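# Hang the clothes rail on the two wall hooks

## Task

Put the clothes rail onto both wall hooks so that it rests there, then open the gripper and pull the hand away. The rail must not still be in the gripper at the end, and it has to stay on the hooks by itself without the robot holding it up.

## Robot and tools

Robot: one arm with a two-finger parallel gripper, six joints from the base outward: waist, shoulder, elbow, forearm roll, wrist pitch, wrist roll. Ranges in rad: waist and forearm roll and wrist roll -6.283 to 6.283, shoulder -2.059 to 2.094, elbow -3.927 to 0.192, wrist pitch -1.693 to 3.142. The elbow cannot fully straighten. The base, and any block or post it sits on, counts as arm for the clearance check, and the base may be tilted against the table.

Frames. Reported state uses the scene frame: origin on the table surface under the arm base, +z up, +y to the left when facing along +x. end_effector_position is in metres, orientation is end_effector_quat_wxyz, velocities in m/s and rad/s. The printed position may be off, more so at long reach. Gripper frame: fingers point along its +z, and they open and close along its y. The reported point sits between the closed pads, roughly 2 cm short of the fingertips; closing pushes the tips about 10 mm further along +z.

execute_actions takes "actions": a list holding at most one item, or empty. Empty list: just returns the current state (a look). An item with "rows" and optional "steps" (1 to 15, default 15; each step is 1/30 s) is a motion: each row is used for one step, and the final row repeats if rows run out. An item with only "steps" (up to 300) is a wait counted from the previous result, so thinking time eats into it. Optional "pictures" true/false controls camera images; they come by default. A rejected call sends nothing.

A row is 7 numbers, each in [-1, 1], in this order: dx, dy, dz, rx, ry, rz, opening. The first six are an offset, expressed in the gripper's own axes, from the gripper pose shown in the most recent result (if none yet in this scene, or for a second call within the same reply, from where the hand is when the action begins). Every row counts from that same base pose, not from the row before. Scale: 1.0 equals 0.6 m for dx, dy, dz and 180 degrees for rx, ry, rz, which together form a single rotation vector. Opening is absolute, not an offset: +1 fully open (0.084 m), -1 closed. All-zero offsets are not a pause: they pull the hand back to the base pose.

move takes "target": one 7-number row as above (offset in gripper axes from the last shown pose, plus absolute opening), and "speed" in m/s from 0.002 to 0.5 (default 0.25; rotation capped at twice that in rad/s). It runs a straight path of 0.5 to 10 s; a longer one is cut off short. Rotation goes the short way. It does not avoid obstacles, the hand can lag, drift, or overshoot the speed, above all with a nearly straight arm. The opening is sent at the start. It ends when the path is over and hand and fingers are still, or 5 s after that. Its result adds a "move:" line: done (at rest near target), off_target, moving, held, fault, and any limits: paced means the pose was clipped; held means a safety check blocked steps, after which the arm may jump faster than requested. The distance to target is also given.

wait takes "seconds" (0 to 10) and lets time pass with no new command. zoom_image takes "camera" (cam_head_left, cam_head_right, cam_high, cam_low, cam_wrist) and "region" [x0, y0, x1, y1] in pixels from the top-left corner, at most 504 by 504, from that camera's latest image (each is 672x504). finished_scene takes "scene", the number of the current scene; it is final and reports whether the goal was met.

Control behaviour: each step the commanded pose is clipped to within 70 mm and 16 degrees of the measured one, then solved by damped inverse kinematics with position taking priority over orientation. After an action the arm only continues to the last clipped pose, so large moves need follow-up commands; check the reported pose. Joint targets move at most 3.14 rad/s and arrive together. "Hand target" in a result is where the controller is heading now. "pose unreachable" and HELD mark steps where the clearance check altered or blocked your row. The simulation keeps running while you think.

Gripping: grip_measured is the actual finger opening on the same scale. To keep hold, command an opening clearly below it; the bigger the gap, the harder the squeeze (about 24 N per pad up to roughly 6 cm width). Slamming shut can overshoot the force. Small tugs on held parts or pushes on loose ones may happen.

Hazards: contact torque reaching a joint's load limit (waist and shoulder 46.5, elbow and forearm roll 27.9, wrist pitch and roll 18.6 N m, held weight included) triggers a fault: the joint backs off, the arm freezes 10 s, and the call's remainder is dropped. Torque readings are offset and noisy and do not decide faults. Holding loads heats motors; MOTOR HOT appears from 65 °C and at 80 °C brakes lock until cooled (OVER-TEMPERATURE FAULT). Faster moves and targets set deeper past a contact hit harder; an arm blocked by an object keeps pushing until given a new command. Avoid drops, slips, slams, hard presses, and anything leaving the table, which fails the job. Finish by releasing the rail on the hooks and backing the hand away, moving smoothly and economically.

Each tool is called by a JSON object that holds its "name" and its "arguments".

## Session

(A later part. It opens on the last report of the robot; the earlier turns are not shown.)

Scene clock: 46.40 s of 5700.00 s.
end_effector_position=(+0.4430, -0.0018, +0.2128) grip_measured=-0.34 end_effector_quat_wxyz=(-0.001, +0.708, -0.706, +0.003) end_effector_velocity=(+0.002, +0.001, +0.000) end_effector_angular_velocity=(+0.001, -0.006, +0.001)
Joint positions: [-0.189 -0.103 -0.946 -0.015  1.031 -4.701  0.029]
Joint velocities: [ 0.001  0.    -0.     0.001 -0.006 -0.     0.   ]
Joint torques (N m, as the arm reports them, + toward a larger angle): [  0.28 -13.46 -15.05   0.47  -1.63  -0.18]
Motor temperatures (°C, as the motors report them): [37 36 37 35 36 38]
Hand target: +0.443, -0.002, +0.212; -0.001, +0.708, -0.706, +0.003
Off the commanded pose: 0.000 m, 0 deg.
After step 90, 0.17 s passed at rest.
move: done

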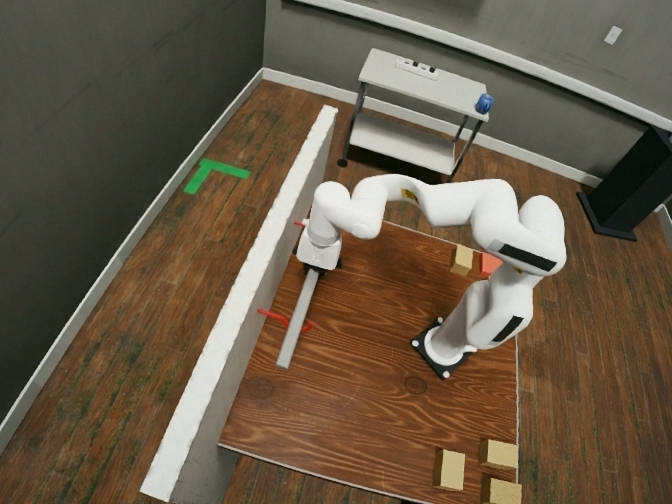

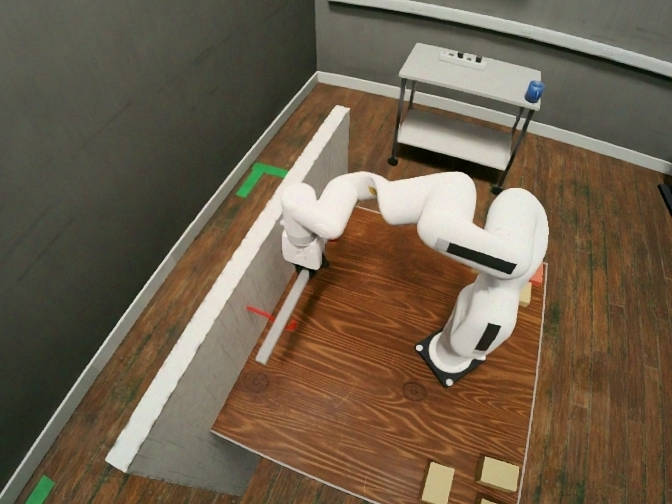

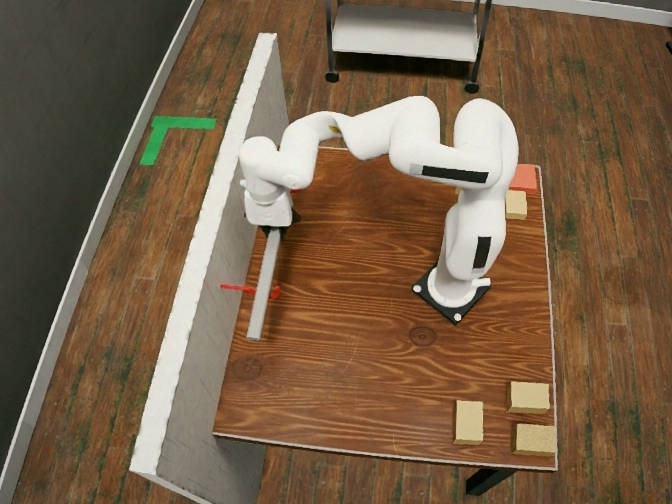

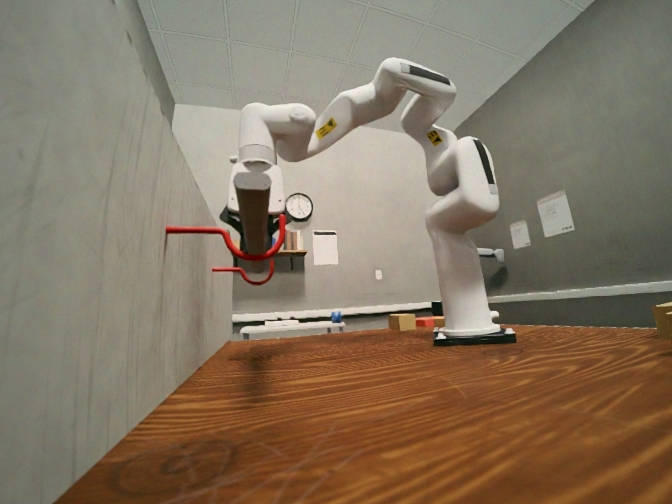

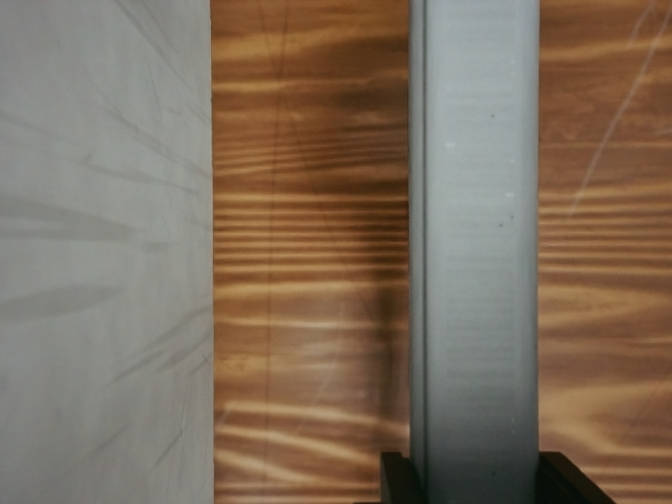

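{"name": "move", "arguments": {"target": [0.04,0,0.045,0,0,0,-1], "speed": 0.03}}

{"name": "zoom_image", "arguments": {"camera": "cam_low", "region": [160,150,360,300]}}

Scene clock: 53.37 s of 5700.00 s.
end_effector_position=(+0.4432, -0.0259, +0.1860) grip_measured=-0.34 end_effector_quat_wxyz=(-0.001, +0.708, -0.706, +0.003) end_effector_velocity=(+0.001, -0.000, +0.001) end_effector_angular_velocity=(+0.002, -0.004, -0.002)
Joint positions: [-0.245 -0.068 -0.904 -0.015  0.952 -4.756  0.029]
Joint velocities: [-0.002 -0.    -0.001  0.003 -0.003 -0.001 -0.   ]
Joint torques (N m, as the arm reports them, + toward a larger angle): [  0.61 -13.83 -14.96   0.25  -1.5   -0.09]
Motor temperatures (°C, as the motors report them): [37 36 37 35 36 38]
Hand target: +0.443, -0.026, +0.186; -0.001, +0.708, -0.706, +0.003
Off the commanded pose: 0.000 m, 0 deg.
After step 90, 2.47 s passed at rest.
move: done

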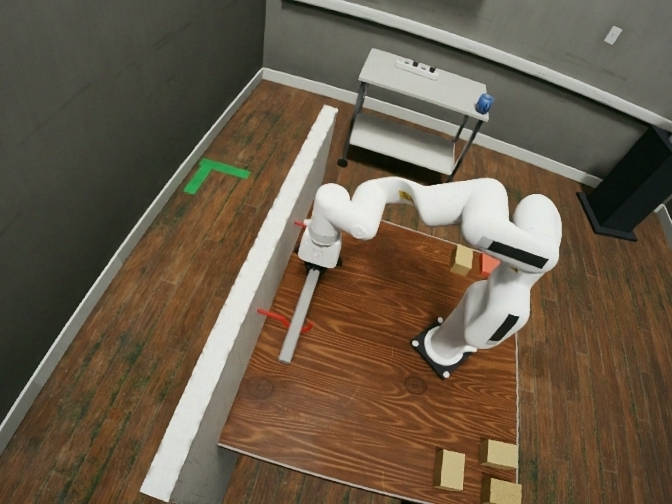

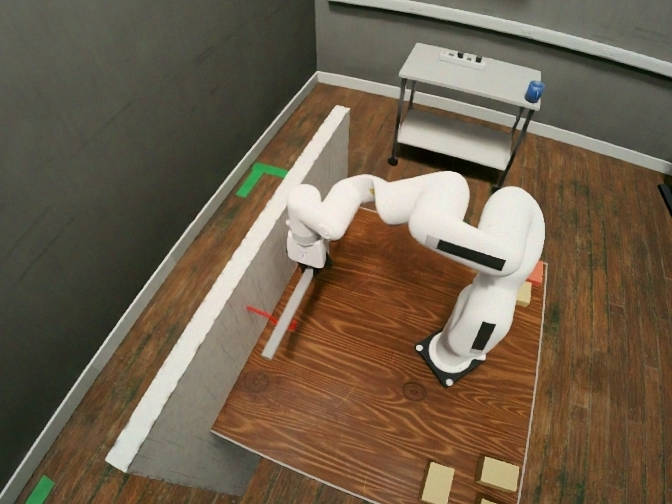

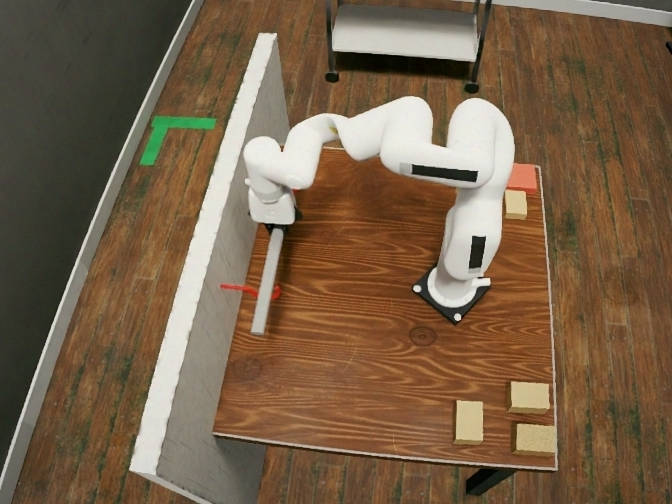

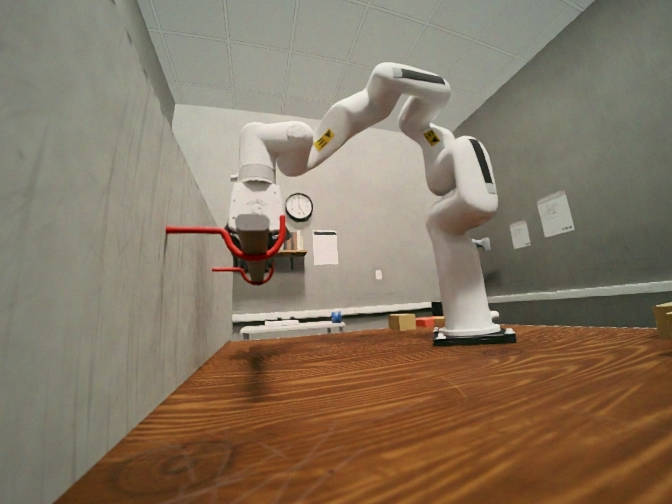

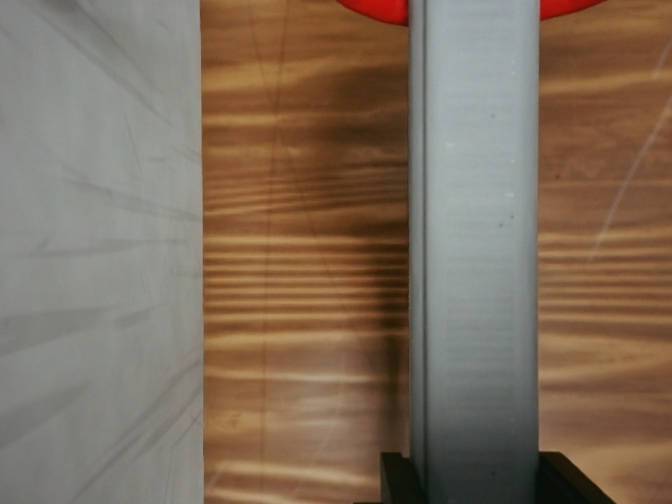

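Region (160, 150, 360, 300) of cam_low's 672x504 image, scaled by 2.520, with more detail than that image has; it fills the top 378 rows of this view, and the rest is white.

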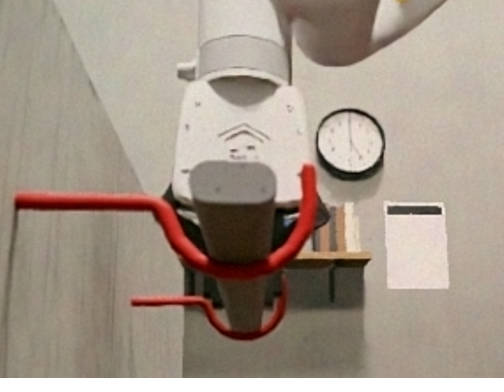

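{"name": "move", "arguments": {"target": [0,0,0.008,0,0,0,-1], "speed": 0.01}}

Scene clock: 57.03 s of 5700.00 s.
end_effector_position=(+0.4437, -0.0260, +0.1827) grip_measured=-0.34 end_effector_quat_wxyz=(-0.002, +0.708, -0.706, +0.004) end_effector_velocity=(-0.003, +0.000, -0.009) end_effector_angular_velocity=(+0.001, +0.013, +0.001)
Joint positions: [-0.245 -0.064 -0.898 -0.015  0.94  -4.756  0.029]
Joint velocities: [-0.     0.012  0.012 -0.    -0.011 -0.     0.001]
Joint torques (N m, as the arm reports them, + toward a larger angle): [  0.79  -8.67 -12.35   0.38  -3.01  -0.19]
Motor temperatures (°C, as the motors report them): [37 36 37 35 36 38]
Hand target: +0.443, -0.026, +0.181; -0.001, +0.708, -0.706, +0.003
Off the commanded pose: 0.002 m, 0 deg.
move: done

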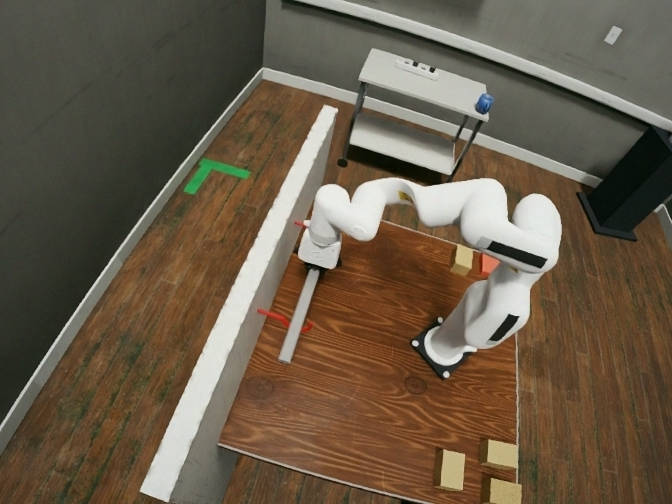

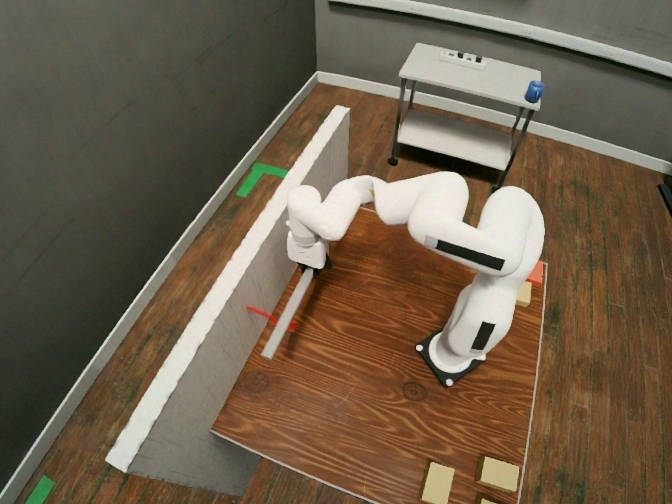

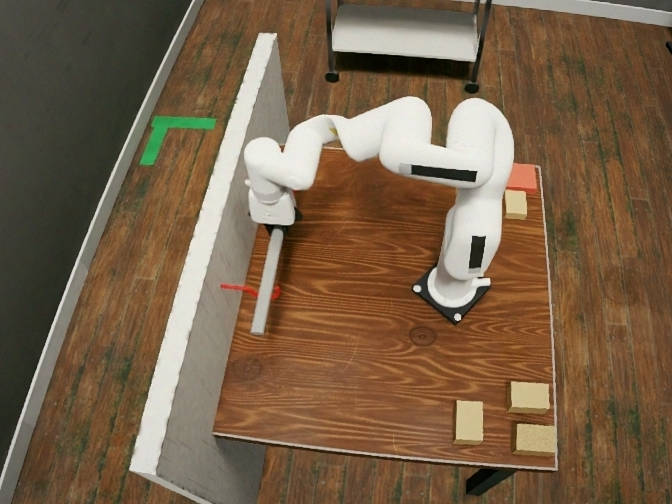

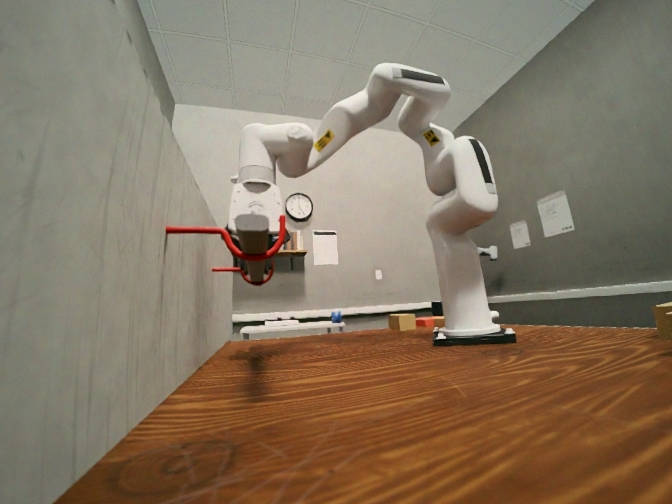

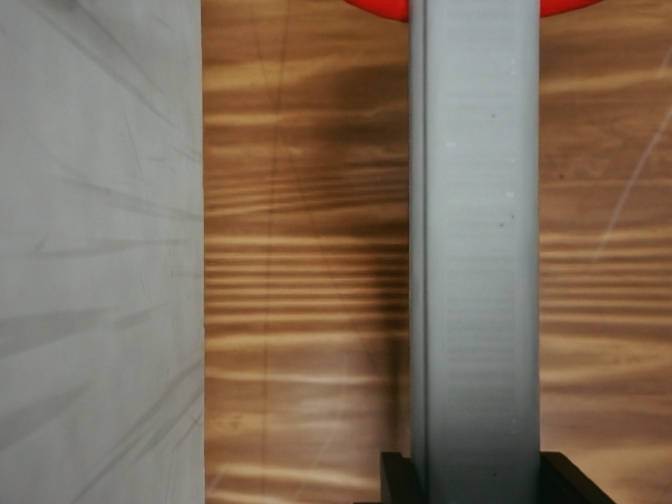

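Contact likely. Release.

{"name": "move", "arguments": {"target": [0,0,0,0,0,0,0.3]}}

{"name": "move", "arguments": {"target": [0,0,-0.25,0,0,0,0.3], "speed": 0.15}}

Scene clock: 60.43 s of 5700.00 s.
end_effector_position=(+0.4436, -0.0260, +0.1826) grip_measured=+0.29 end_effector_quat_wxyz=(-0.002, +0.708, -0.706, +0.004) end_effector_velocity=(+0.000, +0.000, +0.001) end_effector_angular_velocity=(-0.001, -0.001, +0.002)
Joint positions: [-0.245 -0.064 -0.898 -0.015  0.94  -4.756  0.056]
Joint velocities: [ 0.001 -0.001 -0.001 -0.001  0.001 -0.     0.   ]
Joint torques (N m, as the arm reports them, + toward a larger angle): [  0.58 -13.15 -13.88   0.38  -1.48  -0.26]
Motor temperatures (°C, as the motors report them): [37 36 37 35 36 38]
Hand target: +0.444, -0.026, +0.183; -0.002, +0.708, -0.706, +0.004
Off the commanded pose: 0.000 m, 0 deg.
move: done

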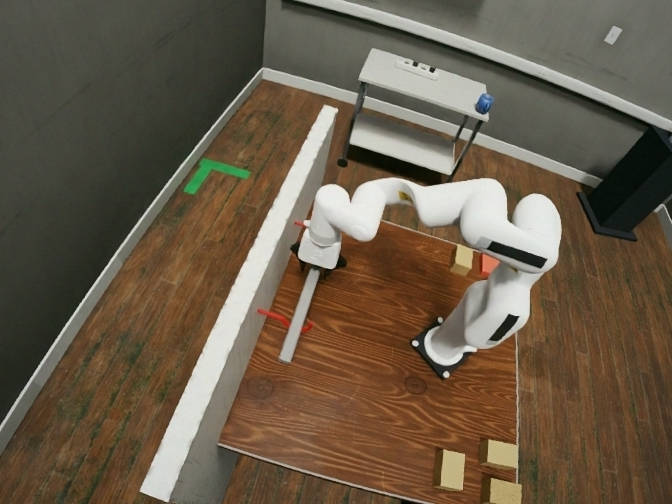

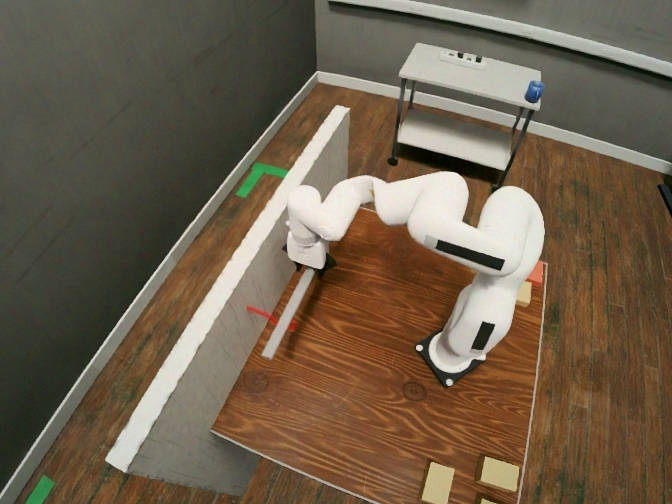

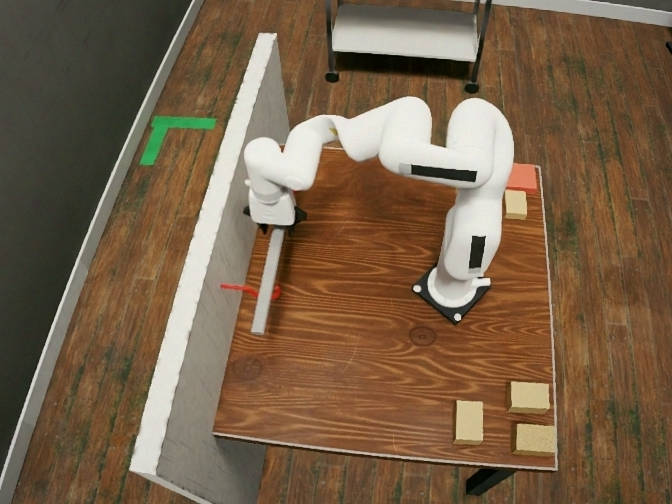

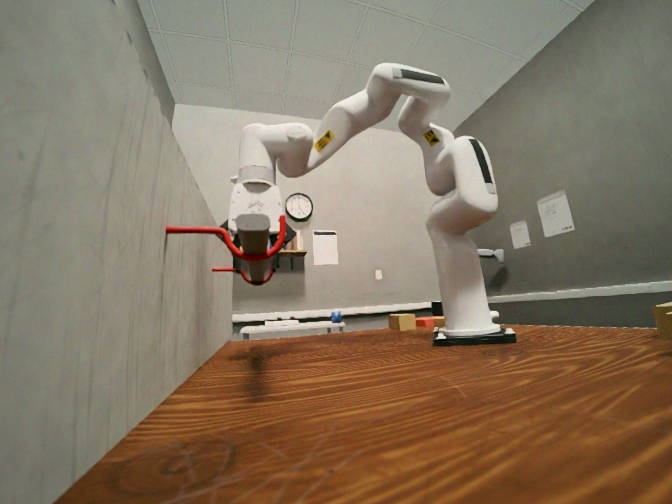

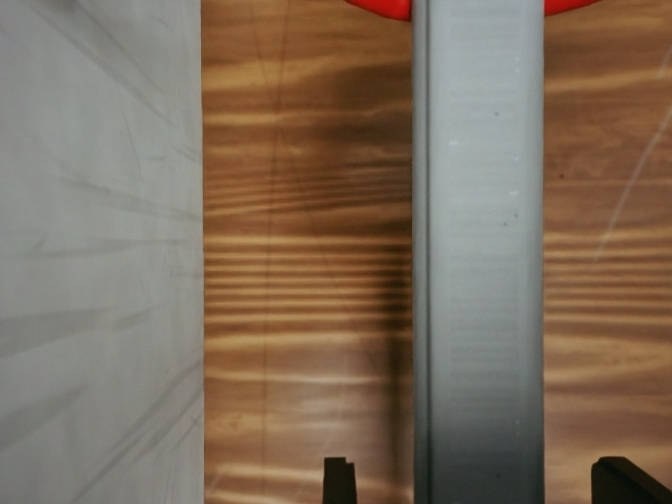

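Scene clock: 61.83 s of 5700.00 s.
end_effector_position=(+0.4425, -0.0252, +0.3317) grip_measured=+0.29 end_effector_quat_wxyz=(-0.001, +0.708, -0.706, +0.003) end_effector_velocity=(+0.001, +0.001, +0.003) end_effector_angular_velocity=(-0.000, -0.001, +0.003)
Joint positions: [-0.239 -0.162 -1.228 -0.012  1.37  -4.757  0.056]
Joint velocities: [ 0.002  0.002 -0.012 -0.     0.009 -0.001  0.   ]
Joint torques (N m, as the arm reports them, + toward a larger angle): [  0.46 -12.3  -14.55   0.28  -1.39  -0.15]
Motor temperatures (°C, as the motors report them): [37 36 37 35 36 38]
Hand target: +0.443, -0.025, +0.333; -0.002, +0.708, -0.706, +0.004
Off the commanded pose: 0.001 m, 0 deg.
move: done

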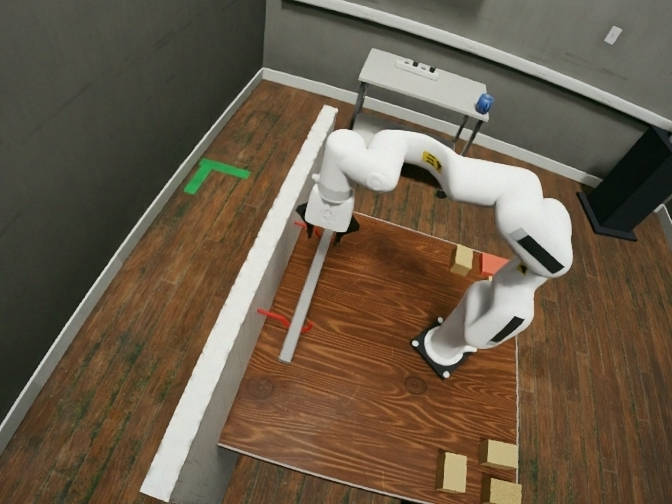

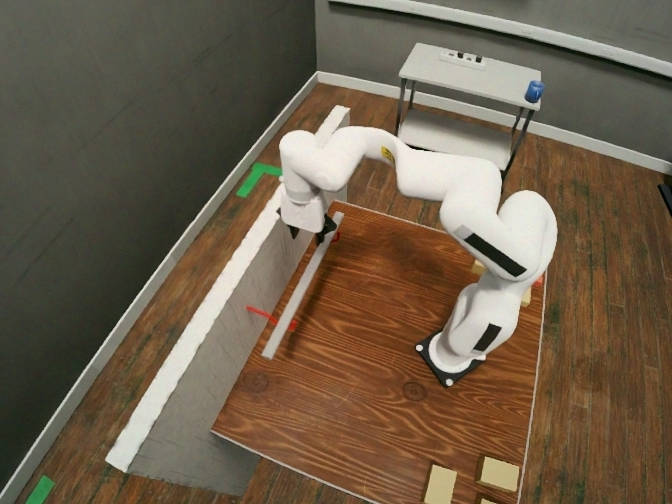

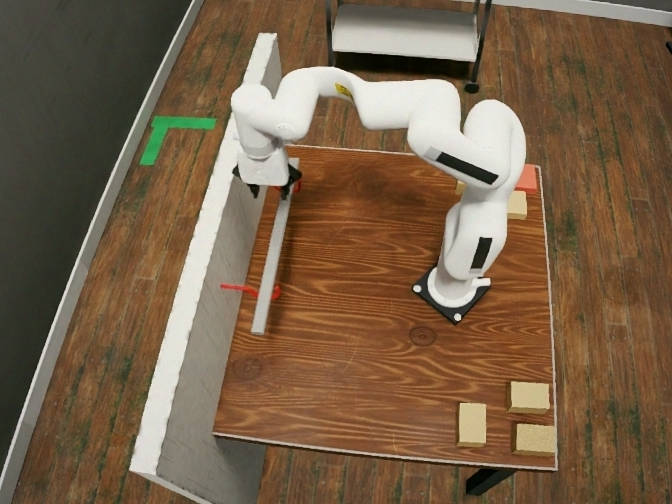

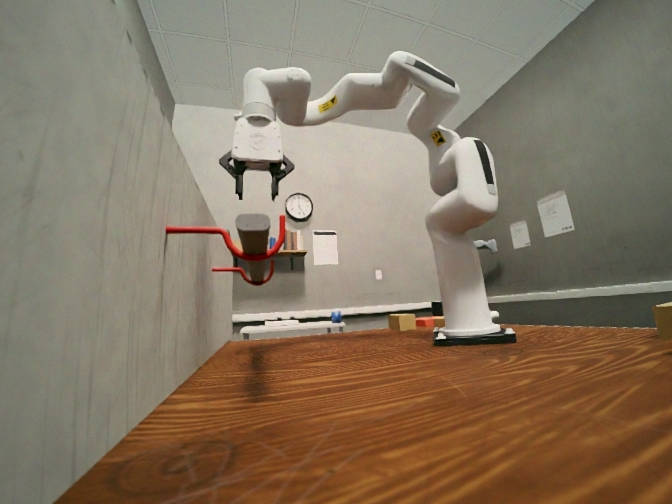

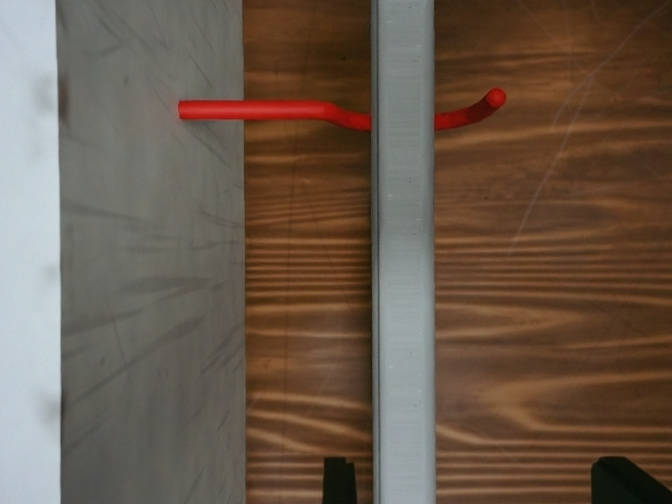

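{"name": "finished_scene", "arguments": {"scene": 1}}

The scene is finished: the task was done.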